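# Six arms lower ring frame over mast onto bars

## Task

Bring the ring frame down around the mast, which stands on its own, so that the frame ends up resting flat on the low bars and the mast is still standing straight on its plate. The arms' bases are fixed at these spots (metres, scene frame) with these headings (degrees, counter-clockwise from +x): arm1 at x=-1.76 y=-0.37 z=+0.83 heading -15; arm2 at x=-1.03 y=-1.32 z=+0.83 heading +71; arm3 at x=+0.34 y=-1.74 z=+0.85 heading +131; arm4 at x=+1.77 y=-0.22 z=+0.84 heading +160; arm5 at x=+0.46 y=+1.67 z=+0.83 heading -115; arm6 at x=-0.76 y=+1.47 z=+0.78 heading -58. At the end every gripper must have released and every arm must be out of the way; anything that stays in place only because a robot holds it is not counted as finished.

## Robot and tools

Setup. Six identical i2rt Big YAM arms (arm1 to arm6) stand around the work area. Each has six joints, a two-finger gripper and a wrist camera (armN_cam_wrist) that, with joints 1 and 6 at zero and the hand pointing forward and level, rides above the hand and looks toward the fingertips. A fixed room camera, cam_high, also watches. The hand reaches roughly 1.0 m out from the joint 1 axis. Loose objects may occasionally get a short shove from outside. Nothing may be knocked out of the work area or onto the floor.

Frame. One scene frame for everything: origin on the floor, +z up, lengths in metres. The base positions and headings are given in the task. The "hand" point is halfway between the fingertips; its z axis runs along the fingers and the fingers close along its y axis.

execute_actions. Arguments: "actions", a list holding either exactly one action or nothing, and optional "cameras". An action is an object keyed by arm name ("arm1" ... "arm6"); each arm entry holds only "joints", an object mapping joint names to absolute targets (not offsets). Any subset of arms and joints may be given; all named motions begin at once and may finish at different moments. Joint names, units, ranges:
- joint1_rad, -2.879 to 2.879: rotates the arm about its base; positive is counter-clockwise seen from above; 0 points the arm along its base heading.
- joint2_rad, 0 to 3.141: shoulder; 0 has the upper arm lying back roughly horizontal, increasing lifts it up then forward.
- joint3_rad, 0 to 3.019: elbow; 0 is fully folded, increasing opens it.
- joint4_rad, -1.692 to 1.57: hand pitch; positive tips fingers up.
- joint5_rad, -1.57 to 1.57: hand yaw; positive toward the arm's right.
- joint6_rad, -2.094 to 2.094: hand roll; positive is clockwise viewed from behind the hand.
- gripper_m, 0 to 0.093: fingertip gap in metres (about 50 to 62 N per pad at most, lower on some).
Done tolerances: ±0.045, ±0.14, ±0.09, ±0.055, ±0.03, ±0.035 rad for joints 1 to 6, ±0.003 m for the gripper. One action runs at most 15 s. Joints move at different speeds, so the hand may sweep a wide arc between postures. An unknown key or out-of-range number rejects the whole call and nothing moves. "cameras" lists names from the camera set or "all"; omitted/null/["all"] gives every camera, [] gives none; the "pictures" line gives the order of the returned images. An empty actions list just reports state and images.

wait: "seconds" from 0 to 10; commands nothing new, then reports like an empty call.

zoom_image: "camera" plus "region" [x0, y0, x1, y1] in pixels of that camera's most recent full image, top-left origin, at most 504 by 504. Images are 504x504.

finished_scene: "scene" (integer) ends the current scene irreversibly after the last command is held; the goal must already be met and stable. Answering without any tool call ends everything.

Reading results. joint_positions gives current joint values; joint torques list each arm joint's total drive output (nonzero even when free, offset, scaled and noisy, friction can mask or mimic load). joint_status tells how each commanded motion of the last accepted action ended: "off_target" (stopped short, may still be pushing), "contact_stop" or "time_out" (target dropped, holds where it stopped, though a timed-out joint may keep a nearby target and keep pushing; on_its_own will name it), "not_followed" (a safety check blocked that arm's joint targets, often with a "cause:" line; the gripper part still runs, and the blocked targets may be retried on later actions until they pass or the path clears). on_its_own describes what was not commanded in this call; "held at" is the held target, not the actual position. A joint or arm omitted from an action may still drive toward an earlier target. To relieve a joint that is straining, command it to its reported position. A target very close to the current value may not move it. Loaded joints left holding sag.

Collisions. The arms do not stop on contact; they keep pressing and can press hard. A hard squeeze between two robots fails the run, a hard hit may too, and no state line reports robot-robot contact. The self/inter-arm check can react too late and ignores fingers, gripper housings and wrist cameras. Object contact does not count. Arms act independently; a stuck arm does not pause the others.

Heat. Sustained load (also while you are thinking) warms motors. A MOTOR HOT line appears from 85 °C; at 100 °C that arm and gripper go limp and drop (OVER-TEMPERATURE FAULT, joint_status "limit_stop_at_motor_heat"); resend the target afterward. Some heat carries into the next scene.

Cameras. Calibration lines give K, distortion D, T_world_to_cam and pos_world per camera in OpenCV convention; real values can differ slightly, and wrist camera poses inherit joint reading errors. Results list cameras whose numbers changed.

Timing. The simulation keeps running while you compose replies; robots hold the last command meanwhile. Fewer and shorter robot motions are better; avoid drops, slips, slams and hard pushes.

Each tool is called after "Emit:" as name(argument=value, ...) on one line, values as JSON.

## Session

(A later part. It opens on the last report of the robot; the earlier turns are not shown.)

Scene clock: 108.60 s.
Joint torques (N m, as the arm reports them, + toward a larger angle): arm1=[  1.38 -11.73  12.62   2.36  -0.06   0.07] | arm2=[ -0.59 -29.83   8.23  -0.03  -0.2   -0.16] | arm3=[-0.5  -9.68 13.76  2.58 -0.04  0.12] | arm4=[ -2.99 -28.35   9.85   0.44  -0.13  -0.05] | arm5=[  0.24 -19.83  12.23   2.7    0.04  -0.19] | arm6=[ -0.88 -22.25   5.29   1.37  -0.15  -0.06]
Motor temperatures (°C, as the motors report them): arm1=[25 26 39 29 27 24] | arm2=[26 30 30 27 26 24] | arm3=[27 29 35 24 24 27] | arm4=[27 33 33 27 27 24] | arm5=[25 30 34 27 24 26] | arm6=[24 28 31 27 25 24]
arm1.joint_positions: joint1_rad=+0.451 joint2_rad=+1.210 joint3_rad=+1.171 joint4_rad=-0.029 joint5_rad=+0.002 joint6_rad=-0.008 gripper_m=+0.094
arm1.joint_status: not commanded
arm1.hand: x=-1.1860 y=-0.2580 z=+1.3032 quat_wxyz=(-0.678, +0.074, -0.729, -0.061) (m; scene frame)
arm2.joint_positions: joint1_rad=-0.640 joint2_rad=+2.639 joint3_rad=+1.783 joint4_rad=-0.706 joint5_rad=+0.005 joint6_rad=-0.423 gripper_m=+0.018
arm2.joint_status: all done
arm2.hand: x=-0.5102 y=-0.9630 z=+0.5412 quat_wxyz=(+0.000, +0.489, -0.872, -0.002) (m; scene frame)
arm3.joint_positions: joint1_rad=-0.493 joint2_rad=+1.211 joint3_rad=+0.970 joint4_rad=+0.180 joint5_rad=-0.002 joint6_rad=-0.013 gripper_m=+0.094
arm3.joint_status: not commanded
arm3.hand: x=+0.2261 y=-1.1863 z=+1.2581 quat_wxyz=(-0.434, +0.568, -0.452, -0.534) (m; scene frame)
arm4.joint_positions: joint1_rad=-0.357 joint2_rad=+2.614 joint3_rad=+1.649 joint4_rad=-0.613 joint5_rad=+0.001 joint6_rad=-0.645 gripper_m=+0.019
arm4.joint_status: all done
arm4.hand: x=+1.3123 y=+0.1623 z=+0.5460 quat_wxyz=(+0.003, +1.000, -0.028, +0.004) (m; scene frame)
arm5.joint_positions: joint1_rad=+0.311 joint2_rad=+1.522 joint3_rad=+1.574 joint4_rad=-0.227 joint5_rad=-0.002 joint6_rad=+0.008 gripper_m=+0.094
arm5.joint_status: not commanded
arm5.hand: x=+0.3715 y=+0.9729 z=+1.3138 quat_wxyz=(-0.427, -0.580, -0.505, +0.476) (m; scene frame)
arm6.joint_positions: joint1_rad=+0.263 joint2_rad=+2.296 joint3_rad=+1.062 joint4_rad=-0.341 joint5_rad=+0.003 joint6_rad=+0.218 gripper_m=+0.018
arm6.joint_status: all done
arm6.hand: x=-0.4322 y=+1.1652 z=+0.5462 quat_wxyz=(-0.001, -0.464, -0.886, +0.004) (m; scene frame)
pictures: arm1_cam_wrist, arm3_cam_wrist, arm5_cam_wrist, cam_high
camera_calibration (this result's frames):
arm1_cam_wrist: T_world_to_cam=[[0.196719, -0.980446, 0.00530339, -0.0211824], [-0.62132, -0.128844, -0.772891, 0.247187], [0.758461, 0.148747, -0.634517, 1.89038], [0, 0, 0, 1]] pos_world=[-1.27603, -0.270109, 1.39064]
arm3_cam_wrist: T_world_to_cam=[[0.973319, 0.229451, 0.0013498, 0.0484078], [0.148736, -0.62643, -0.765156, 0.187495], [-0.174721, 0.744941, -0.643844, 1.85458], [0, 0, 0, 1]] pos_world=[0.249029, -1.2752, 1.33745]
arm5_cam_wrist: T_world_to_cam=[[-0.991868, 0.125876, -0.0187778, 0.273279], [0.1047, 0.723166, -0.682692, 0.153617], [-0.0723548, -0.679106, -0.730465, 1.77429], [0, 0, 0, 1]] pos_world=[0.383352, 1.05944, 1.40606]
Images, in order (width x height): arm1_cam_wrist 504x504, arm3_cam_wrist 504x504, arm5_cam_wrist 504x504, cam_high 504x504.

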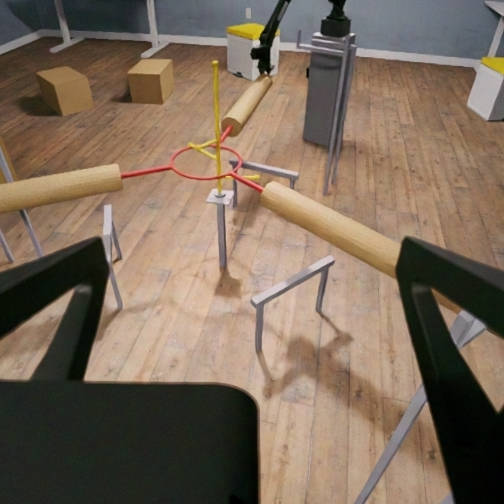

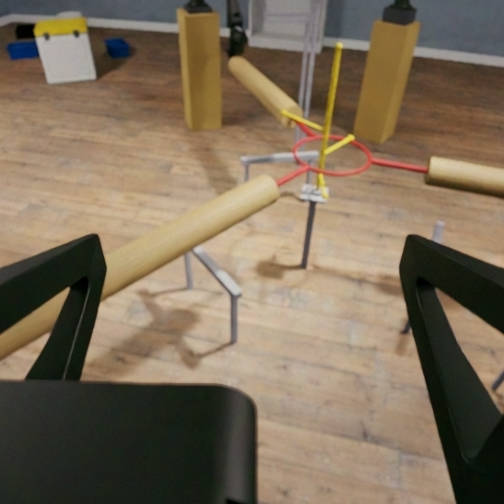

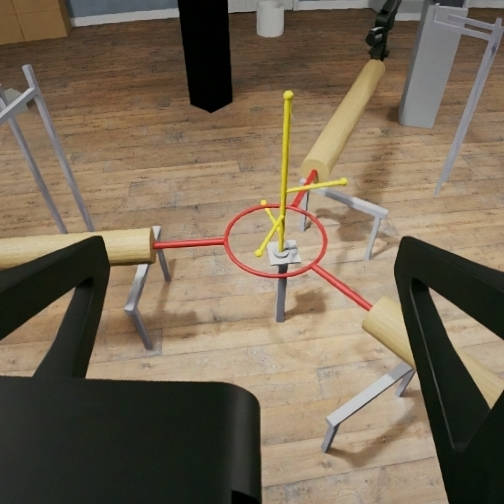

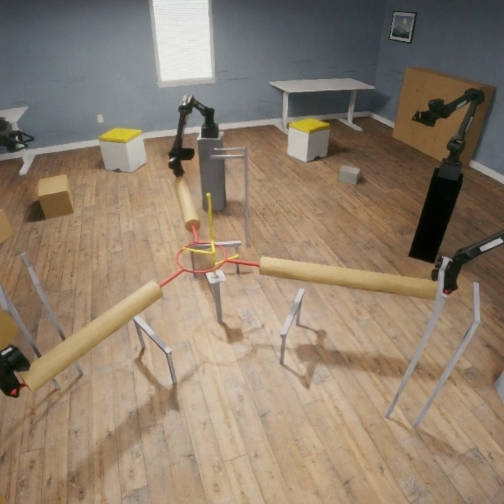

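Emit:
execute_actions(actions=[{"arm2":{"joints":{"joint1_rad":-0.725,"joint2_rad":2.525,"joint3_rad":1.635,"joint4_rad":-0.605,"joint6_rad":-0.515}},"arm4":{"joints":{"joint1_rad":-0.265,"joint2_rad":2.52,"joint3_rad":1.54,"joint4_rad":-0.52,"joint6_rad":-0.545}},"arm6":{"joints":{"joint1_rad":0.16,"joint2_rad":2.32,"joint3_rad":1.245,"joint4_rad":-0.43,"joint6_rad":0.11}}}], cameras=[])

Emit:
execute_actions(actions=[{"arm2":{"joints":{"joint1_rad":-0.823,"joint2_rad":2.48,"joint3_rad":1.508,"joint4_rad":-0.525,"joint6_rad":-0.61}},"arm4":{"joints":{"joint1_rad":-0.16,"joint2_rad":2.49,"joint3_rad":1.44,"joint4_rad":-0.445,"joint6_rad":-0.44}},"arm6":{"joints":{"joint1_rad":0.073,"joint2_rad":2.385,"joint3_rad":1.41,"joint4_rad":-0.53,"joint6_rad":0.02}}}], cameras=["arm1_cam_wrist","arm3_cam_wrist","arm5_cam_wrist","cam_high"])

Scene clock: 116.63 s.
Joint torques (N m, as the arm reports them, + toward a larger angle): arm1=[  1.34 -11.7   12.63   2.36  -0.06   0.07] | arm2=[ -0.07 -29.27   5.75   0.17  -0.18  -0.13] | arm3=[-0.41 -9.7  13.77  2.55 -0.05  0.11] | arm4=[ -2.9  -28.56   6.39   0.09   0.05  -0.08] | arm5=[  1.02 -19.88  12.15   2.63   0.    -0.16] | arm6=[  0.02 -22.84   5.83   0.89  -0.25  -0.05]
Motor temperatures (°C, as the motors report them): arm1=[25 26 40 29 27 24] | arm2=[26 31 30 27 26 24] | arm3=[27 29 35 24 24 27] | arm4=[27 34 33 27 27 24] | arm5=[25 30 34 27 24 26] | arm6=[24 28 30 27 25 24]
arm1.joint_positions: joint1_rad=+0.451 joint2_rad=+1.210 joint3_rad=+1.171 joint4_rad=-0.029 joint5_rad=+0.002 joint6_rad=-0.008 gripper_m=+0.094
arm1.joint_status: not commanded
arm1.hand: x=-1.1860 y=-0.2580 z=+1.3032 quat_wxyz=(-0.678, +0.074, -0.729, -0.061) (m; scene frame)
arm2.joint_positions: joint1_rad=-0.732 joint2_rad=+2.582 joint3_rad=+1.618 joint4_rad=-0.609 joint5_rad=+0.004 joint6_rad=-0.510 gripper_m=+0.018
arm2.joint_status: all done
arm2.hand: x=-0.5172 y=-1.0340 z=+0.5360 quat_wxyz=(+0.006, +0.487, -0.873, -0.002) (m; scene frame)
arm3.joint_positions: joint1_rad=-0.493 joint2_rad=+1.211 joint3_rad=+0.970 joint4_rad=+0.180 joint5_rad=-0.002 joint6_rad=-0.013 gripper_m=+0.094
arm3.joint_status: not commanded
arm3.hand: x=+0.2261 y=-1.1863 z=+1.2581 quat_wxyz=(-0.434, +0.568, -0.452, -0.534) (m; scene frame)
arm4.joint_positions: joint1_rad=-0.253 joint2_rad=+2.583 joint3_rad=+1.517 joint4_rad=-0.521 joint5_rad=-0.003 joint6_rad=-0.543 gripper_m=+0.019
arm4.joint_status: all done
arm4.hand: x=+1.3065 y=+0.0905 z=+0.5370 quat_wxyz=(+0.006, +1.000, -0.027, +0.006) (m; scene frame)
arm5.joint_positions: joint1_rad=+0.311 joint2_rad=+1.522 joint3_rad=+1.574 joint4_rad=-0.227 joint5_rad=-0.002 joint6_rad=+0.008 gripper_m=+0.094
arm5.joint_status: not commanded
arm5.hand: x=+0.3715 y=+0.9729 z=+1.3138 quat_wxyz=(-0.427, -0.580, -0.505, +0.476) (m; scene frame)
arm6.joint_positions: joint1_rad=+0.148 joint2_rad=+2.346 joint3_rad=+1.210 joint4_rad=-0.436 joint5_rad=+0.005 joint6_rad=+0.107 gripper_m=+0.018
arm6.joint_status: all done
arm6.hand: x=-0.4396 y=+1.0937 z=+0.5456 quat_wxyz=(-0.002, -0.466, -0.885, +0.005) (m; scene frame)
pictures: none
No camera images: the call's "cameras" was empty. Leave "cameras" out to get every camera's image.

Scene clock: 117.67 s.
Joint torques (N m, as the arm reports them, + toward a larger angle): arm1=[  1.35 -11.75  12.6    2.38  -0.06   0.07] | arm2=[ -0.05 -27.79   5.31   0.17  -0.24  -0.1 ] | arm3=[-0.42 -9.76 13.75  2.54 -0.05  0.12] | arm4=[ -3.72 -26.72   6.06   0.48   0.01  -0.06] | arm5=[  0.35 -20.07  12.23   2.63   0.03  -0.16] | arm6=[  0.21 -24.64   6.87   0.79  -0.38  -0.07]
Motor temperatures (°C, as the motors report them): arm1=[25 26 40 29 27 24] | arm2=[26 31 30 27 26 24] | arm3=[27 29 35 24 24 27] | arm4=[27 34 33 27 27 24] | arm5=[25 30 34 27 24 26] | arm6=[24 28 30 27 25 24]
arm1.joint_positions: joint1_rad=+0.451 joint2_rad=+1.210 joint3_rad=+1.171 joint4_rad=-0.029 joint5_rad=+0.002 joint6_rad=-0.008 gripper_m=+0.094
arm1.joint_status: not commanded
arm1.hand: x=-1.1860 y=-0.2580 z=+1.3032 quat_wxyz=(-0.678, +0.074, -0.729, -0.061) (m; scene frame)
arm2.joint_positions: joint1_rad=-0.829 joint2_rad=+2.533 joint3_rad=+1.490 joint4_rad=-0.531 joint5_rad=+0.006 joint6_rad=-0.607 gripper_m=+0.018
arm2.joint_status: all done
arm2.hand: x=-0.5216 y=-1.0988 z=+0.5373 quat_wxyz=(+0.006, +0.487, -0.873, -0.002) (m; scene frame)
arm3.joint_positions: joint1_rad=-0.493 joint2_rad=+1.211 joint3_rad=+0.970 joint4_rad=+0.180 joint5_rad=-0.002 joint6_rad=-0.013 gripper_m=+0.094
arm3.joint_status: not commanded
arm3.hand: x=+0.2261 y=-1.1863 z=+1.2581 quat_wxyz=(-0.434, +0.568, -0.452, -0.534) (m; scene frame)
arm4.joint_positions: joint1_rad=-0.150 joint2_rad=+2.546 joint3_rad=+1.414 joint4_rad=-0.455 joint5_rad=-0.002 joint6_rad=-0.440 gripper_m=+0.019
arm4.joint_status: all done
arm4.hand: x=+1.3013 y=+0.0283 z=+0.5386 quat_wxyz=(+0.005, +1.000, -0.027, +0.007) (m; scene frame)
arm5.joint_positions: joint1_rad=+0.311 joint2_rad=+1.522 joint3_rad=+1.574 joint4_rad=-0.227 joint5_rad=-0.002 joint6_rad=+0.008 gripper_m=+0.094
arm5.joint_status: not commanded
arm5.hand: x=+0.3715 y=+0.9729 z=+1.3138 quat_wxyz=(-0.427, -0.580, -0.505, +0.476) (m; scene frame)
arm6.joint_positions: joint1_rad=+0.061 joint2_rad=+2.408 joint3_rad=+1.369 joint4_rad=-0.532 joint5_rad=+0.008 joint6_rad=+0.019 gripper_m=+0.018
arm6.joint_status: all done
arm6.hand: x=-0.4470 y=+1.0291 z=+0.5433 quat_wxyz=(-0.001, -0.465, -0.885, +0.007) (m; scene frame)
pictures: arm1_cam_wrist, arm3_cam_wrist, arm5_cam_wrist, cam_high
camera_calibration (this result's frames):
arm1_cam_wrist: T_world_to_cam=[[0.196719, -0.980446, 0.00530339, -0.0211824], [-0.62132, -0.128844, -0.772891, 0.247187], [0.758461, 0.148747, -0.634517, 1.89038], [0, 0, 0, 1]] pos_world=[-1.27603, -0.270109, 1.39064]
arm3_cam_wrist: T_world_to_cam=[[0.973319, 0.229451, 0.0013498, 0.0484078], [0.148736, -0.62643, -0.765156, 0.187495], [-0.174721, 0.744941, -0.643844, 1.85458], [0, 0, 0, 1]] pos_world=[0.249029, -1.2752, 1.33745]
arm5_cam_wrist: T_world_to_cam=[[-0.991868, 0.125876, -0.0187778, 0.273279], [0.1047, 0.723166, -0.682692, 0.153617], [-0.0723548, -0.679106, -0.730465, 1.77429], [0, 0, 0, 1]] pos_world=[0.383352, 1.05944, 1.40606]
Images, in order (width x height): arm1_cam_wrist 504x504, arm3_cam_wrist 504x504, arm5_cam_wrist 504x504, cam_high 504x504.

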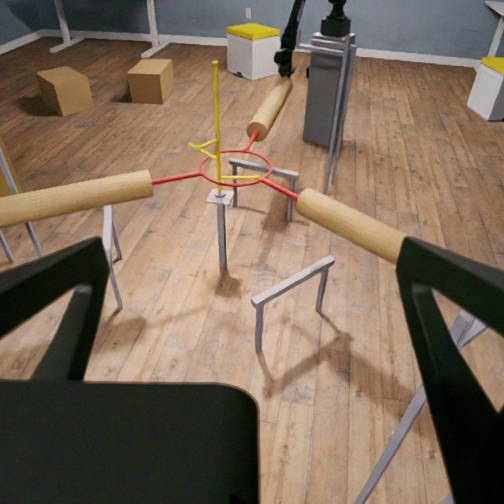

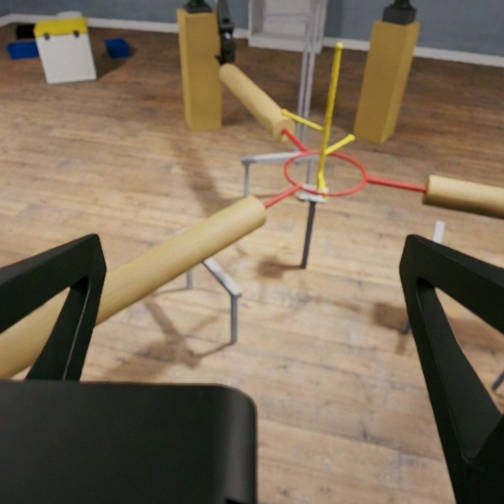

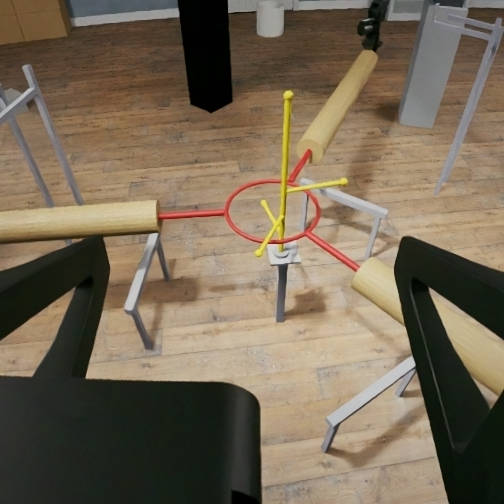

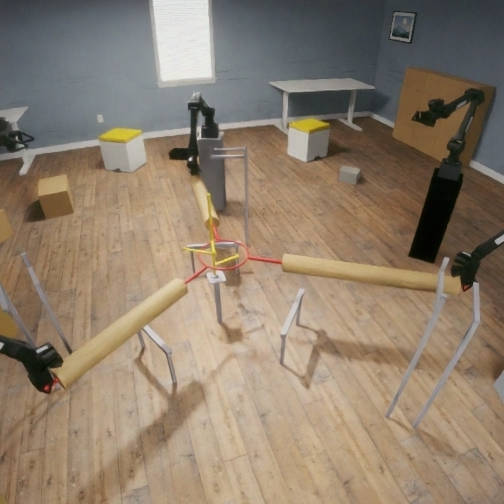

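Emit:
execute_actions(actions=[{"arm2":{"joints":{"joint2_rad":2.68,"joint3_rad":1.655,"joint4_rad":-0.45}},"arm4":{"joints":{"joint2_rad":2.695,"joint3_rad":1.605,"joint4_rad":-0.375}},"arm6":{"joints":{"joint2_rad":2.58,"joint3_rad":1.52,"joint4_rad":-0.43}}}], cameras=["arm1_cam_wrist"])

Emit:
execute_actions(actions=[{"arm2":{"joints":{"joint1_rad":-0.665,"joint2_rad":2.645,"joint3_rad":1.51,"joint4_rad":-0.365,"joint6_rad":-0.39}},"arm4":{"joints":{"joint1_rad":-0.12,"joint2_rad":2.72,"joint3_rad":1.68,"joint4_rad":-0.44,"joint6_rad":-0.36}},"arm6":{"joints":{"joint1_rad":0.15,"joint2_rad":2.535,"joint3_rad":1.36,"joint4_rad":-0.33,"joint6_rad":0.155}}}], cameras=[])

Emit:
execute_actions(actions=[{"arm2":{"joints":{"joint1_rad":-0.478,"joint2_rad":2.63,"joint3_rad":1.455,"joint4_rad":-0.325,"joint6_rad":-0.165}},"arm4":{"joints":{"joint1_rad":-0.085,"joint2_rad":2.745,"joint3_rad":1.76,"joint4_rad":-0.5,"joint6_rad":-0.285}},"arm6":{"joints":{"joint1_rad":0.257,"joint2_rad":2.505,"joint3_rad":1.25,"joint4_rad":-0.25,"joint6_rad":0.3}}}], cameras=["arm1_cam_wrist","arm3_cam_wrist","arm5_cam_wrist","cam_high"])

Scene clock: 132.37 s.
Joint torques (N m, as the arm reports them, + toward a larger angle): arm1=[  1.43 -11.71  12.6    2.37  -0.06   0.07] | arm2=[ -0.54 -28.5    5.58   0.04  -0.19  -0.09] | arm3=[-0.4  -9.76 13.77  2.58 -0.04  0.13] | arm4=[ -2.29 -27.85   7.19   0.61  -0.05   0.04] | arm5=[  0.39 -19.98  12.21   2.62   0.03  -0.17] | arm6=[ -0.07 -27.52   6.02   0.78  -0.43  -0.04]
Motor temperatures (°C, as the motors report them): arm1=[25 27 40 29 27 24] | arm2=[26 31 29 27 26 24] | arm3=[27 29 36 24 24 27] | arm4=[27 34 31 27 27 24] | arm5=[25 31 34 27 24 26] | arm6=[24 29 31 27 25 24]
arm1.joint_positions: joint1_rad=+0.451 joint2_rad=+1.210 joint3_rad=+1.171 joint4_rad=-0.029 joint5_rad=+0.002 joint6_rad=-0.008 gripper_m=+0.094
arm1.joint_status: not commanded
arm1.hand: x=-1.1860 y=-0.2580 z=+1.3032 quat_wxyz=(-0.678, +0.074, -0.729, -0.061) (m; scene frame)
arm2.joint_positions: joint1_rad=-0.825 joint2_rad=+2.739 joint3_rad=+1.627 joint4_rad=-0.452 joint5_rad=+0.004 joint6_rad=-0.610 gripper_m=+0.018
arm2.joint_status: all done
arm2.hand: x=-0.5199 y=-1.0948 z=+0.4497 quat_wxyz=(+0.002, +0.490, -0.872, -0.002) (m; scene frame)
arm3.joint_positions: joint1_rad=-0.493 joint2_rad=+1.211 joint3_rad=+0.970 joint4_rad=+0.180 joint5_rad=-0.002 joint6_rad=-0.013 gripper_m=+0.094
arm3.joint_status: not commanded
arm3.hand: x=+0.2261 y=-1.1863 z=+1.2581 quat_wxyz=(-0.434, +0.568, -0.452, -0.534) (m; scene frame)
arm4.joint_positions: joint1_rad=-0.156 joint2_rad=+2.756 joint3_rad=+1.563 joint4_rad=-0.386 joint5_rad=+0.000 joint6_rad=-0.447 gripper_m=+0.019
arm4.joint_status: all done
arm4.hand: x=+1.2985 y=+0.0333 z=+0.4526 quat_wxyz=(+0.003, +1.000, -0.026, +0.004) (m; scene frame)
arm5.joint_positions: joint1_rad=+0.311 joint2_rad=+1.522 joint3_rad=+1.574 joint4_rad=-0.227 joint5_rad=-0.002 joint6_rad=+0.008 gripper_m=+0.094
arm5.joint_status: not commanded
arm5.hand: x=+0.3715 y=+0.9729 z=+1.3138 quat_wxyz=(-0.427, -0.580, -0.505, +0.476) (m; scene frame)
arm6.joint_positions: joint1_rad=+0.061 joint2_rad=+2.629 joint3_rad=+1.480 joint4_rad=-0.433 joint5_rad=+0.009 joint6_rad=+0.017 gripper_m=+0.018
arm6.joint_status: all done
arm6.hand: x=-0.4487 y=+1.0307 z=+0.4478 quat_wxyz=(+0.003, -0.464, -0.886, +0.005) (m; scene frame)
pictures: arm1_cam_wrist
camera_calibration (this result's frames):
arm1_cam_wrist: T_world_to_cam=[[0.196719, -0.980446, 0.00530339, -0.0211824], [-0.62132, -0.128844, -0.772891, 0.247187], [0.758461, 0.148747, -0.634517, 1.89038], [0, 0, 0, 1]] pos_world=[-1.27603, -0.270109, 1.39064]
Images, in order (width x height): arm1_cam_wrist 504x504.

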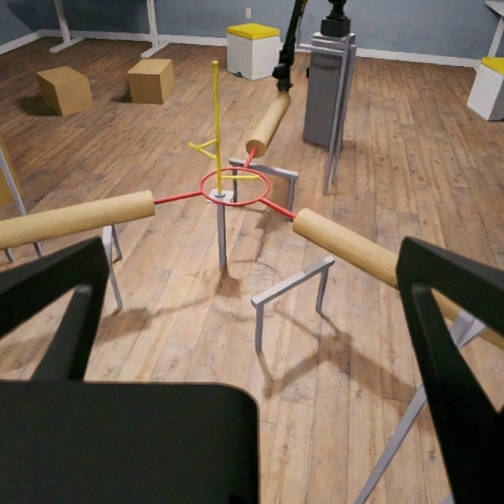

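Scene clock: 133.40 s.
Joint torques (N m, as the arm reports them, + toward a larger angle): arm1=[  1.38 -11.84  12.64   2.37  -0.06   0.07] | arm2=[ -2.01 -27.31   3.4    0.32  -0.23  -0.07] | arm3=[-0.46 -9.93 13.7   2.61 -0.05  0.13] | arm4=[ -2.13 -27.43   7.39   0.31   0.05   0.06] | arm5=[  0.33 -20.02  12.11   2.65   0.04  -0.16] | arm6=[ -0.79 -27.48   3.54   1.04  -0.39   0.08]
Motor temperatures (°C, as the motors report them): arm1=[25 27 40 29 27 24] | arm2=[26 31 29 27 26 24] | arm3=[27 29 36 24 24 27] | arm4=[27 34 31 27 27 24] | arm5=[25 31 34 27 24 26] | arm6=[24 29 31 27 25 24]
arm1.joint_positions: joint1_rad=+0.451 joint2_rad=+1.210 joint3_rad=+1.171 joint4_rad=-0.029 joint5_rad=+0.002 joint6_rad=-0.008 gripper_m=+0.094
arm1.joint_status: not commanded
arm1.hand: x=-1.1860 y=-0.2580 z=+1.3032 quat_wxyz=(-0.678, +0.074, -0.729, -0.061) (m; scene frame)
arm2.joint_positions: joint1_rad=-0.650 joint2_rad=+2.702 joint3_rad=+1.504 joint4_rad=-0.374 joint5_rad=+0.006 joint6_rad=-0.392 gripper_m=+0.018
arm2.joint_status: all done
arm2.hand: x=-0.5965 y=-1.0274 z=+0.4515 quat_wxyz=(+0.005, +0.471, -0.882, -0.001) (m; scene frame)
arm3.joint_positions: joint1_rad=-0.493 joint2_rad=+1.211 joint3_rad=+0.970 joint4_rad=+0.180 joint5_rad=-0.002 joint6_rad=-0.013 gripper_m=+0.094
arm3.joint_status: not commanded
arm3.hand: x=+0.2261 y=-1.1863 z=+1.2581 quat_wxyz=(-0.434, +0.568, -0.452, -0.534) (m; scene frame)
arm4.joint_positions: joint1_rad=-0.118 joint2_rad=+2.766 joint3_rad=+1.641 joint4_rad=-0.445 joint5_rad=-0.003 joint6_rad=-0.372 gripper_m=+0.019
arm4.joint_status: all done
arm4.hand: x=+1.2651 y=+0.0271 z=+0.4592 quat_wxyz=(+0.002, +0.999, -0.046, +0.000) (m; scene frame)
arm5.joint_positions: joint1_rad=+0.311 joint2_rad=+1.522 joint3_rad=+1.574 joint4_rad=-0.227 joint5_rad=-0.002 joint6_rad=+0.008 gripper_m=+0.094
arm5.joint_status: not commanded
arm5.hand: x=+0.3715 y=+0.9729 z=+1.3138 quat_wxyz=(-0.427, -0.580, -0.505, +0.476) (m; scene frame)
arm6.joint_positions: joint1_rad=+0.147 joint2_rad=+2.599 joint3_rad=+1.343 joint4_rad=-0.339 joint5_rad=+0.009 joint6_rad=+0.140 gripper_m=+0.018
arm6.joint_status: all done
arm6.hand: x=-0.4415 y=+1.0938 z=+0.4431 quat_wxyz=(+0.009, -0.481, -0.877, +0.003) (m; scene frame)
pictures: none
No camera images: the call's "cameras" was empty. Leave "cameras" out to get every camera's image.

Scene clock: 134.40 s.
Joint torques (N m, as the arm reports them, + toward a larger angle): arm1=[  1.47 -11.73  12.62   2.36  -0.06   0.07] | arm2=[ -1.81 -26.52   2.93   0.35  -0.11  -0.03] | arm3=[-0.45 -9.73 13.75  2.54 -0.05  0.12] | arm4=[ -2.44 -27.37   8.27   0.15   0.07   0.05] | arm5=[  0.37 -19.91  12.14   2.62   0.02  -0.16] | arm6=[ -1.31 -24.86   3.15   1.31  -0.23   0.02]
Motor temperatures (°C, as the motors report them): arm1=[25 27 40 29 27 24] | arm2=[26 31 28 27 26 24] | arm3=[27 29 36 24 24 27] | arm4=[27 34 32 27 27 24] | arm5=[25 31 34 27 24 26] | arm6=[24 29 30 27 25 24]
arm1.joint_positions: joint1_rad=+0.451 joint2_rad=+1.210 joint3_rad=+1.171 joint4_rad=-0.029 joint5_rad=+0.002 joint6_rad=-0.008 gripper_m=+0.094
arm1.joint_status: not commanded
arm1.hand: x=-1.1860 y=-0.2580 z=+1.3032 quat_wxyz=(-0.678, +0.074, -0.729, -0.061) (m; scene frame)
arm2.joint_positions: joint1_rad=-0.466 joint2_rad=+2.683 joint3_rad=+1.453 joint4_rad=-0.335 joint5_rad=+0.003 joint6_rad=-0.170 gripper_m=+0.018
arm2.joint_status: all done
arm2.hand: x=-0.6665 y=-0.9588 z=+0.4554 quat_wxyz=(+0.002, +0.454, -0.891, -0.004) (m; scene frame)
arm3.joint_positions: joint1_rad=-0.493 joint2_rad=+1.211 joint3_rad=+0.970 joint4_rad=+0.180 joint5_rad=-0.002 joint6_rad=-0.013 gripper_m=+0.094
arm3.joint_status: not commanded
arm3.hand: x=+0.2261 y=-1.1863 z=+1.2581 quat_wxyz=(-0.434, +0.568, -0.452, -0.534) (m; scene frame)
arm4.joint_positions: joint1_rad=-0.081 joint2_rad=+2.788 joint3_rad=+1.717 joint4_rad=-0.501 joint5_rad=-0.003 joint6_rad=-0.295 gripper_m=+0.019
arm4.joint_status: all done
arm4.hand: x=+1.2379 y=+0.0165 z=+0.4605 quat_wxyz=(+0.002, +0.998, -0.066, +0.000) (m; scene frame)
arm5.joint_positions: joint1_rad=+0.311 joint2_rad=+1.522 joint3_rad=+1.574 joint4_rad=-0.227 joint5_rad=-0.002 joint6_rad=+0.008 gripper_m=+0.094
arm5.joint_status: not commanded
arm5.hand: x=+0.3715 y=+0.9729 z=+1.3138 quat_wxyz=(-0.427, -0.580, -0.505, +0.476) (m; scene frame)
arm6.joint_positions: joint1_rad=+0.260 joint2_rad=+2.558 joint3_rad=+1.232 joint4_rad=-0.268 joint5_rad=+0.005 joint6_rad=+0.292 gripper_m=+0.018
arm6.joint_status: all done
arm6.hand: x=-0.4235 y=+1.1540 z=+0.4501 quat_wxyz=(+0.008, -0.498, -0.867, +0.003) (m; scene frame)
pictures: arm1_cam_wrist, arm3_cam_wrist, arm5_cam_wrist, cam_high
camera_calibration (this result's frames):
arm1_cam_wrist: T_world_to_cam=[[0.196719, -0.980446, 0.00530339, -0.0211824], [-0.62132, -0.128844, -0.772891, 0.247187], [0.758461, 0.148747, -0.634517, 1.89038], [0, 0, 0, 1]] pos_world=[-1.27603, -0.270109, 1.39064]
arm3_cam_wrist: T_world_to_cam=[[0.973319, 0.229451, 0.0013498, 0.0484078], [0.148736, -0.62643, -0.765156, 0.187495], [-0.174721, 0.744941, -0.643844, 1.85458], [0, 0, 0, 1]] pos_world=[0.249029, -1.2752, 1.33745]
arm5_cam_wrist: T_world_to_cam=[[-0.991868, 0.125876, -0.0187778, 0.273279], [0.1047, 0.723166, -0.682692, 0.153617], [-0.0723548, -0.679106, -0.730465, 1.77429], [0, 0, 0, 1]] pos_world=[0.383352, 1.05944, 1.40606]
Images, in order (width x height): arm1_cam_wrist 504x504, arm3_cam_wrist 504x504, arm5_cam_wrist 504x504, cam_high 504x504.

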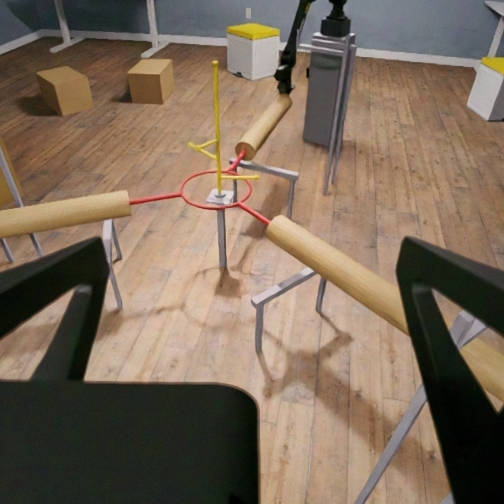

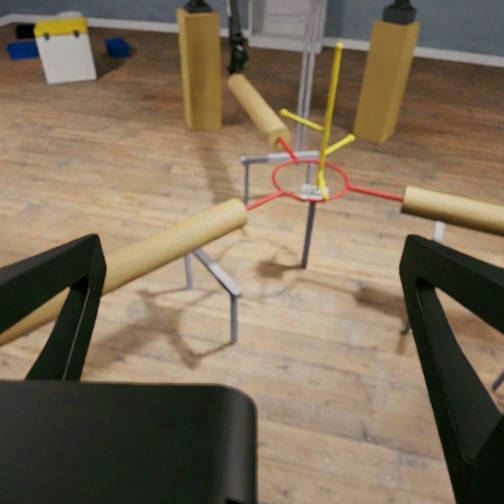

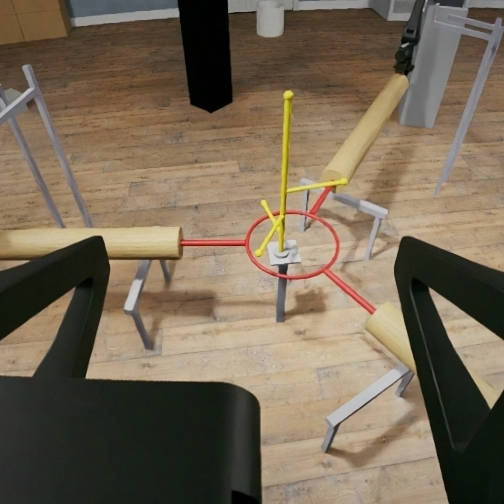

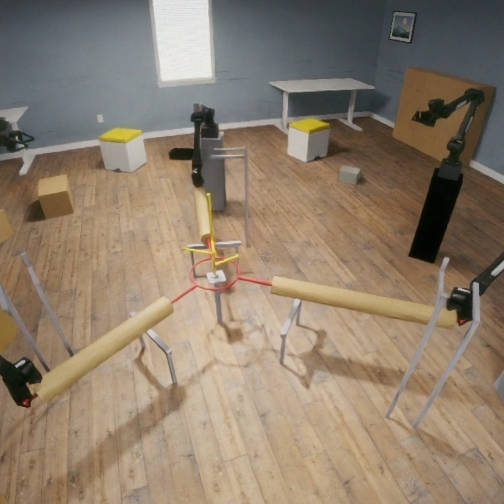

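Emit:
execute_actions(actions=[{"arm2":{"joints":{"joint2_rad":2.835,"joint3_rad":1.65,"joint4_rad":-0.3}},"arm4":{"joints":{"joint2_rad":2.95,"joint3_rad":1.95,"joint4_rad":-0.47}},"arm6":{"joints":{"joint2_rad":2.705,"joint3_rad":1.425,"joint4_rad":-0.19}}}], cameras=["arm1_cam_wrist","arm5_cam_wrist","cam_high"])

Emit:
execute_actions(actions=[{"arm2":{"joints":{"joint2_rad":2.9,"joint3_rad":1.71}},"arm4":{"joints":{"joint2_rad":3.02,"joint3_rad":2.02}},"arm6":{"joints":{"joint2_rad":2.77,"joint3_rad":1.475,"joint4_rad":-0.18}}}], cameras=["arm1_cam_wrist","arm5_cam_wrist","cam_high"])

Scene clock: 140.80 s.
Joint torques (N m, as the arm reports them, + toward a larger angle): arm1=[  1.37 -11.8   12.66   2.36  -0.06   0.08] | arm2=[ -1.14 -27.09   3.98   0.23  -0.22  -0.03] | arm3=[-0.5  -9.79 13.75  2.57 -0.05  0.12] | arm4=[ -2.8  -29.43   8.04   0.21   0.21  -0.02] | arm5=[  0.48 -20.09  12.24   2.72   0.01  -0.14] | arm6=[ -1.09 -26.07   4.27   1.58  -0.04   0.02]
Motor temperatures (°C, as the motors report them): arm1=[25 27 41 29 27 24] | arm2=[26 31 28 27 26 24] | arm3=[27 29 36 24 24 27] | arm4=[27 34 32 27 27 24] | arm5=[25 31 34 27 24 26] | arm6=[24 29 30 27 25 24]
arm1.joint_positions: joint1_rad=+0.451 joint2_rad=+1.210 joint3_rad=+1.171 joint4_rad=-0.029 joint5_rad=+0.002 joint6_rad=-0.008 gripper_m=+0.094
arm1.joint_status: not commanded
arm1.hand: x=-1.1860 y=-0.2580 z=+1.3032 quat_wxyz=(-0.678, +0.074, -0.729, -0.061) (m; scene frame)
arm2.joint_positions: joint1_rad=-0.473 joint2_rad=+2.890 joint3_rad=+1.629 joint4_rad=-0.307 joint5_rad=+0.006 joint6_rad=-0.171 gripper_m=+0.018
arm2.joint_status: all done
arm2.hand: x=-0.6632 y=-0.9605 z=+0.3731 quat_wxyz=(+0.003, +0.452, -0.892, -0.001) (m; scene frame)
arm3.joint_positions: joint1_rad=-0.493 joint2_rad=+1.211 joint3_rad=+0.970 joint4_rad=+0.180 joint5_rad=-0.002 joint6_rad=-0.013 gripper_m=+0.094
arm3.joint_status: not commanded
arm3.hand: x=+0.2261 y=-1.1863 z=+1.2581 quat_wxyz=(-0.434, +0.568, -0.452, -0.534) (m; scene frame)
arm4.joint_positions: joint1_rad=-0.074 joint2_rad=+3.006 joint3_rad=+1.905 joint4_rad=-0.475 joint5_rad=-0.006 joint6_rad=-0.289 gripper_m=+0.019
arm4.joint_status: all done
arm4.hand: x=+1.2414 y=+0.0098 z=+0.3714 quat_wxyz=(+0.005, +0.998, -0.065, +0.002) (m; scene frame)
arm5.joint_positions: joint1_rad=+0.311 joint2_rad=+1.522 joint3_rad=+1.574 joint4_rad=-0.227 joint5_rad=-0.002 joint6_rad=+0.008 gripper_m=+0.094
arm5.joint_status: not commanded
arm5.hand: x=+0.3715 y=+0.9729 z=+1.3138 quat_wxyz=(-0.427, -0.580, -0.505, +0.476) (m; scene frame)
arm6.joint_positions: joint1_rad=+0.260 joint2_rad=+2.759 joint3_rad=+1.388 joint4_rad=-0.213 joint5_rad=+0.000 joint6_rad=+0.293 gripper_m=+0.018
arm6.joint_status: all done
arm6.hand: x=-0.4164 y=+1.1482 z=+0.3725 quat_wxyz=(+0.003, -0.498, -0.867, +0.002) (m; scene frame)
pictures: arm1_cam_wrist, arm5_cam_wrist, cam_high
camera_calibration (this result's frames):
arm1_cam_wrist: T_world_to_cam=[[0.196719, -0.980446, 0.00530339, -0.0211824], [-0.62132, -0.128844, -0.772891, 0.247187], [0.758461, 0.148747, -0.634517, 1.89038], [0, 0, 0, 1]] pos_world=[-1.27603, -0.270109, 1.39064]
arm5_cam_wrist: T_world_to_cam=[[-0.991868, 0.125876, -0.0187778, 0.273279], [0.1047, 0.723166, -0.682692, 0.153617], [-0.0723548, -0.679106, -0.730465, 1.77429], [0, 0, 0, 1]] pos_world=[0.383352, 1.05944, 1.40606]
Images, in order (width x height): arm1_cam_wrist 504x504, arm5_cam_wrist 504x504, cam_high 504x504.

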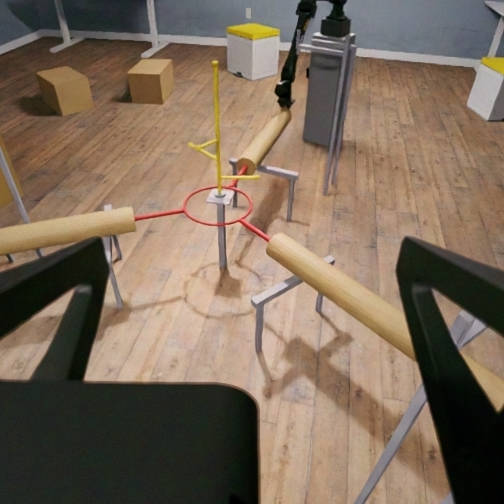

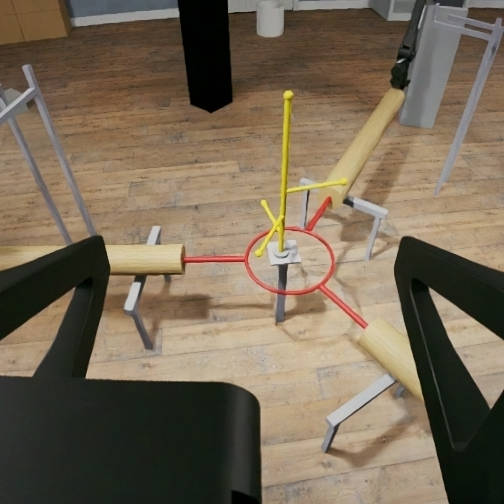

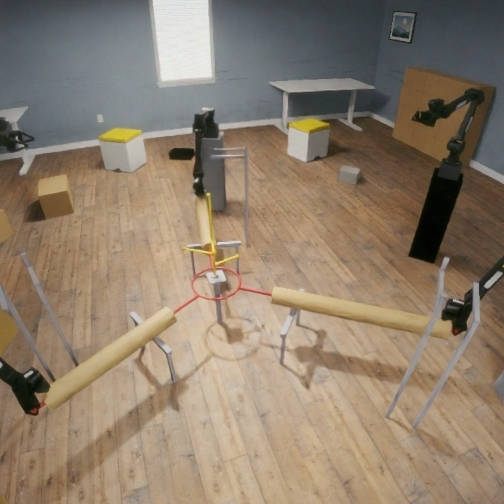

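Scene clock: 141.53 s.
Joint torques (N m, as the arm reports them, + toward a larger angle): arm1=[  1.48 -11.73  12.61   2.35  -0.06   0.08] | arm2=[ -1.2  -25.84   4.93   0.21  -0.17  -0.02] | arm3=[-0.29 -9.83 13.76  2.55 -0.04  0.13] | arm4=[ -2.84 -27.54   9.06   0.73   0.12  -0.01] | arm5=[  0.87 -19.78  12.18   2.71   0.02  -0.14] | arm6=[ -1.41 -24.24   5.18   1.87  -0.12   0.  ]
Motor temperatures (°C, as the motors report them): arm1=[25 27 41 29 27 24] | arm2=[26 31 28 27 26 24] | arm3=[27 29 36 24 24 27] | arm4=[27 34 32 27 27 24] | arm5=[25 31 34 27 24 26] | arm6=[24 29 30 27 25 24]
arm1.joint_positions: joint1_rad=+0.451 joint2_rad=+1.210 joint3_rad=+1.171 joint4_rad=-0.029 joint5_rad=+0.002 joint6_rad=-0.008 gripper_m=+0.094
arm1.joint_status: not commanded
arm1.hand: x=-1.1860 y=-0.2580 z=+1.3032 quat_wxyz=(-0.678, +0.074, -0.729, -0.061) (m; scene frame)
arm2.joint_positions: joint1_rad=-0.473 joint2_rad=+2.938 joint3_rad=+1.677 joint4_rad=-0.307 joint5_rad=+0.005 joint6_rad=-0.171 gripper_m=+0.018
arm2.joint_status: all done
arm2.hand: x=-0.6630 y=-0.9597 z=+0.3549 quat_wxyz=(+0.003, +0.452, -0.892, -0.002) (m; scene frame)
arm3.joint_positions: joint1_rad=-0.493 joint2_rad=+1.211 joint3_rad=+0.970 joint4_rad=+0.180 joint5_rad=-0.002 joint6_rad=-0.013 gripper_m=+0.094
arm3.joint_status: not commanded
arm3.hand: x=+0.2261 y=-1.1863 z=+1.2581 quat_wxyz=(-0.434, +0.568, -0.452, -0.534) (m; scene frame)
arm4.joint_positions: joint1_rad=-0.075 joint2_rad=+3.057 joint3_rad=+1.966 joint4_rad=-0.486 joint5_rad=-0.004 joint6_rad=-0.289 gripper_m=+0.019
arm4.joint_status: all done
arm4.hand: x=+1.2403 y=+0.0115 z=+0.3535 quat_wxyz=(+0.004, +0.998, -0.066, +0.003) (m; scene frame)
arm5.joint_positions: joint1_rad=+0.311 joint2_rad=+1.522 joint3_rad=+1.574 joint4_rad=-0.227 joint5_rad=-0.002 joint6_rad=+0.008 gripper_m=+0.094
arm5.joint_status: not commanded
arm5.hand: x=+0.3715 y=+0.9729 z=+1.3138 quat_wxyz=(-0.427, -0.580, -0.505, +0.476) (m; scene frame)
arm6.joint_positions: joint1_rad=+0.260 joint2_rad=+2.804 joint3_rad=+1.425 joint4_rad=-0.212 joint5_rad=+0.003 joint6_rad=+0.293 gripper_m=+0.018
arm6.joint_status: all done
arm6.hand: x=-0.4177 y=+1.1486 z=+0.3549 quat_wxyz=(+0.007, -0.498, -0.867, +0.002) (m; scene frame)
pictures: arm1_cam_wrist, arm5_cam_wrist, cam_high
camera_calibration (this result's frames):
arm1_cam_wrist: T_world_to_cam=[[0.196719, -0.980446, 0.00530339, -0.0211824], [-0.62132, -0.128844, -0.772891, 0.247187], [0.758461, 0.148747, -0.634517, 1.89038], [0, 0, 0, 1]] pos_world=[-1.27603, -0.270109, 1.39064]
arm5_cam_wrist: T_world_to_cam=[[-0.991868, 0.125876, -0.0187778, 0.273279], [0.1047, 0.723166, -0.682692, 0.153617], [-0.0723548, -0.679106, -0.730465, 1.77429], [0, 0, 0, 1]] pos_world=[0.383352, 1.05944, 1.40606]
Images, in order (width x height): arm1_cam_wrist 504x504, arm5_cam_wrist 504x504, cam_high 504x504.

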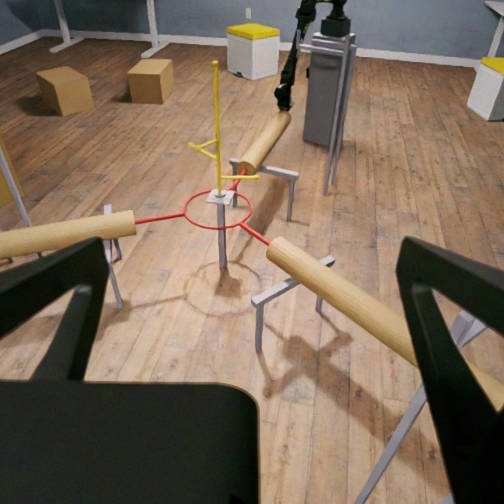

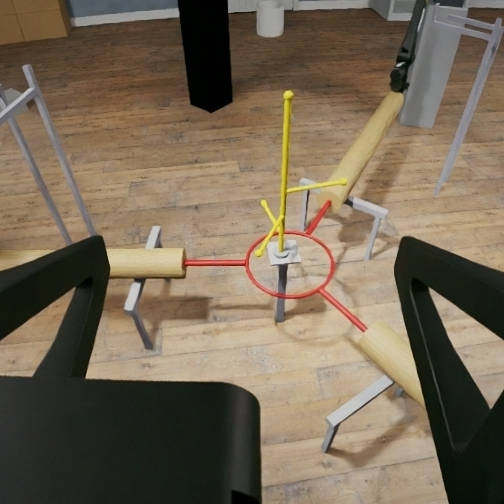

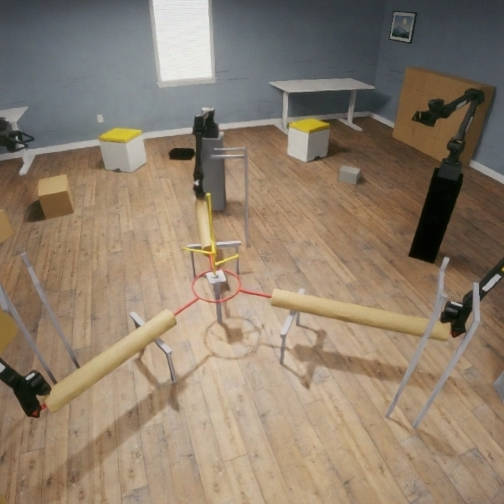

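Emit:
execute_actions(actions=[{"arm2":{"joints":{"joint2_rad":2.97,"joint3_rad":1.77}},"arm4":{"joints":{"joint2_rad":3.09,"joint3_rad":2.09}},"arm6":{"joints":{"joint2_rad":2.84,"joint3_rad":1.535}}}], cameras=["arm3_cam_wrist"])

Scene clock: 145.40 s.
Joint torques (N m, as the arm reports them, + toward a larger angle): arm1=[  1.39 -11.72  12.61   2.36  -0.06   0.07] | arm2=[ -1.03 -19.87   8.14   1.05  -0.17  -0.02] | arm3=[-0.39 -9.79 13.78  2.58 -0.04  0.13] | arm4=[ -2.7  -20.92  13.94   2.11   0.22   0.05] | arm5=[  0.15 -19.96  12.27   2.74   0.04  -0.15] | arm6=[ -1.13 -20.01   7.91   2.19  -0.17   0.02]
Motor temperatures (°C, as the motors report them): arm1=[25 27 41 29 27 24] | arm2=[26 31 28 27 26 24] | arm3=[27 29 36 24 24 27] | arm4=[27 34 33 27 27 24] | arm5=[25 31 34 27 24 26] | arm6=[24 29 30 27 25 24]
arm1.joint_positions: joint1_rad=+0.451 joint2_rad=+1.210 joint3_rad=+1.171 joint4_rad=-0.029 joint5_rad=+0.002 joint6_rad=-0.008 gripper_m=+0.094
arm1.joint_status: not commanded
arm1.hand: x=-1.1860 y=-0.2580 z=+1.3032 quat_wxyz=(-0.678, +0.074, -0.729, -0.061) (m; scene frame)
arm2.joint_positions: joint1_rad=-0.473 joint2_rad=+2.942 joint3_rad=+1.690 joint4_rad=-0.330 joint5_rad=+0.005 joint6_rad=-0.171 gripper_m=+0.018
arm2.joint_status: all done
arm2.hand: x=-0.6630 y=-0.9597 z=+0.3542 quat_wxyz=(+0.010, +0.452, -0.892, +0.000) (m; scene frame)
arm3.joint_positions: joint1_rad=-0.493 joint2_rad=+1.211 joint3_rad=+0.970 joint4_rad=+0.180 joint5_rad=-0.002 joint6_rad=-0.013 gripper_m=+0.094
arm3.joint_status: not commanded
arm3.hand: x=+0.2261 y=-1.1863 z=+1.2581 quat_wxyz=(-0.434, +0.568, -0.452, -0.534) (m; scene frame)
arm4.joint_positions: joint1_rad=-0.077 joint2_rad=+3.062 joint3_rad=+1.984 joint4_rad=-0.517 joint5_rad=-0.006 joint6_rad=-0.294 gripper_m=+0.019
arm4.joint_status: joint3_rad time_out (moved +0.019 of +0.124); the others done
arm4.on_its_own: joint3_rad reads +1.984 and still pushes toward +2.090 since a time_out
arm4.hand: x=+1.2403 y=+0.0118 z=+0.3542 quat_wxyz=(+0.008, +0.998, -0.063, +0.010) (m; scene frame)
arm5.joint_positions: joint1_rad=+0.311 joint2_rad=+1.522 joint3_rad=+1.574 joint4_rad=-0.227 joint5_rad=-0.002 joint6_rad=+0.008 gripper_m=+0.094
arm5.joint_status: not commanded
arm5.hand: x=+0.3715 y=+0.9729 z=+1.3138 quat_wxyz=(-0.427, -0.580, -0.505, +0.476) (m; scene frame)
arm6.joint_positions: joint1_rad=+0.260 joint2_rad=+2.826 joint3_rad=+1.447 joint4_rad=-0.221 joint5_rad=+0.004 joint6_rad=+0.293 gripper_m=+0.018
arm6.joint_status: all done
arm6.hand: x=-0.4183 y=+1.1488 z=+0.3467 quat_wxyz=(+0.011, -0.498, -0.867, +0.002) (m; scene frame)
pictures: arm3_cam_wrist
camera_calibration (this result's frames):
arm3_cam_wrist: T_world_to_cam=[[0.973319, 0.229451, 0.0013498, 0.0484078], [0.148736, -0.62643, -0.765156, 0.187495], [-0.174721, 0.744941, -0.643844, 1.85458], [0, 0, 0, 1]] pos_world=[0.249029, -1.2752, 1.33745]
Images, in order (width x height): arm3_cam_wrist 504x504.

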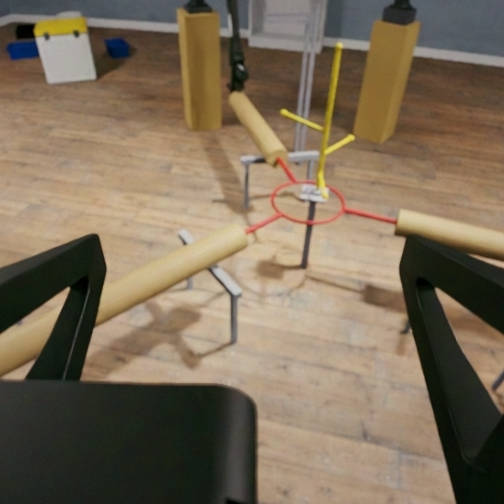

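Landed.

Emit:
execute_actions(actions=[{"arm2":{"joints":{"joint2_rad":2.92,"joint3_rad":1.68,"gripper_m":0.08}},"arm4":{"joints":{"joint2_rad":3.04,"joint3_rad":1.97,"gripper_m":0.08}},"arm6":{"joints":{"joint2_rad":2.8,"joint3_rad":1.45,"gripper_m":0.08}}}], cameras=[])

Emit:
execute_actions(actions=[{"arm2":{"joints":{"joint2_rad":2.4,"joint3_rad":1.1}},"arm4":{"joints":{"joint2_rad":2.4,"joint3_rad":1.25}},"arm6":{"joints":{"joint2_rad":2.25,"joint3_rad":0.9,"joint4_rad":-0.25}}}], cameras=["cam_high","arm5_cam_wrist"])

Scene clock: 150.47 s.
Joint torques (N m, as the arm reports them, + toward a larger angle): arm1=[  1.33 -11.66  12.65   2.38  -0.06   0.07] | arm2=[ -1.17 -24.3    2.52   0.5   -0.12  -0.03] | arm3=[-0.52 -9.79 13.73  2.57 -0.04  0.12] | arm4=[ -1.66 -25.22   4.12   0.67  -0.13   0.05] | arm5=[  0.33 -20.18  12.17   2.74   0.01  -0.16] | arm6=[ -1.33 -23.21   1.23   1.21  -0.13  -0.01]
Motor temperatures (°C, as the motors report them): arm1=[25 27 41 29 27 24] | arm2=[26 31 28 27 26 24] | arm3=[27 29 36 24 24 27] | arm4=[27 34 34 27 27 24] | arm5=[25 31 34 27 24 26] | arm6=[24 29 30 27 25 24]
arm1.joint_positions: joint1_rad=+0.451 joint2_rad=+1.210 joint3_rad=+1.171 joint4_rad=-0.029 joint5_rad=+0.002 joint6_rad=-0.008 gripper_m=+0.094
arm1.joint_status: not commanded
arm1.hand: x=-1.1860 y=-0.2580 z=+1.3032 quat_wxyz=(-0.678, +0.074, -0.729, -0.061) (m; scene frame)
arm2.joint_positions: joint1_rad=-0.473 joint2_rad=+2.941 joint3_rad=+1.681 joint4_rad=-0.315 joint5_rad=+0.003 joint6_rad=-0.171 gripper_m=+0.080
arm2.joint_status: all done
arm2.hand: x=-0.6640 y=-0.9603 z=+0.3539 quat_wxyz=(+0.006, +0.452, -0.892, -0.002) (m; scene frame)
arm3.joint_positions: joint1_rad=-0.493 joint2_rad=+1.211 joint3_rad=+0.970 joint4_rad=+0.180 joint5_rad=-0.002 joint6_rad=-0.013 gripper_m=+0.094
arm3.joint_status: not commanded
arm3.hand: x=+0.2261 y=-1.1863 z=+1.2581 quat_wxyz=(-0.434, +0.568, -0.452, -0.534) (m; scene frame)
arm4.joint_positions: joint1_rad=-0.088 joint2_rad=+3.063 joint3_rad=+1.969 joint4_rad=-0.484 joint5_rad=+0.002 joint6_rad=-0.294 gripper_m=+0.080
arm4.joint_status: all done
arm4.hand: x=+1.2446 y=+0.0188 z=+0.3512 quat_wxyz=(+0.001, +0.998, -0.070, +0.004) (m; scene frame)
arm5.joint_positions: joint1_rad=+0.311 joint2_rad=+1.522 joint3_rad=+1.574 joint4_rad=-0.227 joint5_rad=-0.002 joint6_rad=+0.008 gripper_m=+0.094
arm5.joint_status: not commanded
arm5.hand: x=+0.3715 y=+0.9729 z=+1.3138 quat_wxyz=(-0.427, -0.580, -0.505, +0.476) (m; scene frame)
arm6.joint_positions: joint1_rad=+0.260 joint2_rad=+2.816 joint3_rad=+1.455 joint4_rad=-0.191 joint5_rad=+0.003 joint6_rad=+0.293 gripper_m=+0.080
arm6.joint_status: all done
arm6.hand: x=-0.4053 y=+1.1371 z=+0.3519 quat_wxyz=(-0.012, -0.498, -0.867, +0.007) (m; scene frame)
pictures: none
No camera images: the call's "cameras" was empty. Leave "cameras" out to get every camera's image.

Scene clock: 152.00 s.
Joint torques (N m, as the arm reports them, + toward a larger angle): arm1=[  1.46 -11.74  12.64   2.35  -0.06   0.07] | arm2=[ -1.19 -20.04   2.27   0.31  -0.12  -0.03] | arm3=[-0.33 -9.88 13.74  2.53 -0.05  0.12] | arm4=[ -1.69 -20.45   4.06   0.32  -0.13   0.05] | arm5=[  0.72 -19.71  12.16   2.71   0.    -0.18] | arm6=[ -1.36 -16.09   1.72   0.43  -0.14  -0.01]
Motor temperatures (°C, as the motors report them): arm1=[25 27 41 29 27 24] | arm2=[26 31 28 27 26 24] | arm3=[27 29 36 24 24 27] | arm4=[27 34 33 27 27 24] | arm5=[25 31 34 27 24 26] | arm6=[24 29 30 27 25 24]
arm1.joint_positions: joint1_rad=+0.451 joint2_rad=+1.210 joint3_rad=+1.171 joint4_rad=-0.029 joint5_rad=+0.002 joint6_rad=-0.008 gripper_m=+0.094
arm1.joint_status: not commanded
arm1.hand: x=-1.1860 y=-0.2580 z=+1.3032 quat_wxyz=(-0.678, +0.074, -0.729, -0.061) (m; scene frame)
arm2.joint_positions: joint1_rad=-0.473 joint2_rad=+2.406 joint3_rad=+1.098 joint4_rad=-0.311 joint5_rad=+0.003 joint6_rad=-0.171 gripper_m=+0.080
arm2.joint_status: all done
arm2.hand: x=-0.7242 y=-1.0211 z=+0.5445 quat_wxyz=(+0.028, +0.452, -0.892, +0.005) (m; scene frame)
arm3.joint_positions: joint1_rad=-0.493 joint2_rad=+1.211 joint3_rad=+0.970 joint4_rad=+0.180 joint5_rad=-0.002 joint6_rad=-0.013 gripper_m=+0.094
arm3.joint_status: not commanded
arm3.hand: x=+0.2261 y=-1.1863 z=+1.2581 quat_wxyz=(-0.434, +0.568, -0.452, -0.534) (m; scene frame)
arm4.joint_positions: joint1_rad=-0.088 joint2_rad=+2.402 joint3_rad=+1.243 joint4_rad=-0.476 joint5_rad=+0.002 joint6_rad=-0.294 gripper_m=+0.080
arm4.joint_status: all done
arm4.hand: x=+1.3297 y=-0.0203 z=+0.5840 quat_wxyz=(+0.011, +0.997, -0.069, +0.031) (m; scene frame)
arm5.joint_positions: joint1_rad=+0.311 joint2_rad=+1.522 joint3_rad=+1.574 joint4_rad=-0.227 joint5_rad=-0.002 joint6_rad=+0.008 gripper_m=+0.094
arm5.joint_status: not commanded
arm5.hand: x=+0.3715 y=+0.9729 z=+1.3138 quat_wxyz=(-0.427, -0.580, -0.505, +0.476) (m; scene frame)
arm6.joint_positions: joint1_rad=+0.260 joint2_rad=+2.240 joint3_rad=+0.901 joint4_rad=-0.242 joint5_rad=+0.003 joint6_rad=+0.293 gripper_m=+0.080
arm6.joint_status: all done
arm6.hand: x=-0.4724 y=+1.2008 z=+0.5511 quat_wxyz=(+0.001, -0.498, -0.867, +0.004) (m; scene frame)
pictures: arm5_cam_wrist, cam_high
camera_calibration (this result's frames):
arm5_cam_wrist: T_world_to_cam=[[-0.991868, 0.125876, -0.0187778, 0.273279], [0.1047, 0.723166, -0.682692, 0.153617], [-0.0723548, -0.679106, -0.730465, 1.77429], [0, 0, 0, 1]] pos_world=[0.383352, 1.05944, 1.40606]
Images, in order (width x height): arm5_cam_wrist 504x504, cam_high 504x504.

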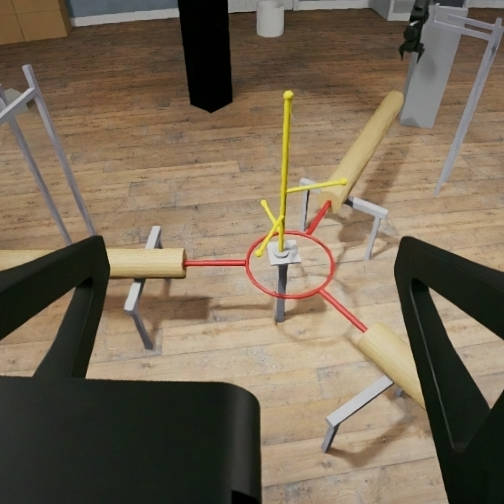

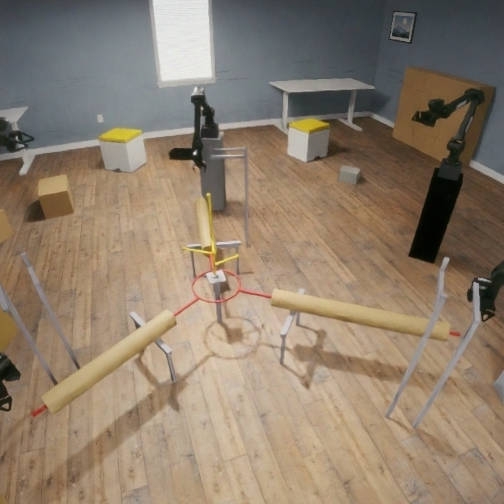

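Emit:
finished_scene(scene=1)

The scene is finished: the task was done.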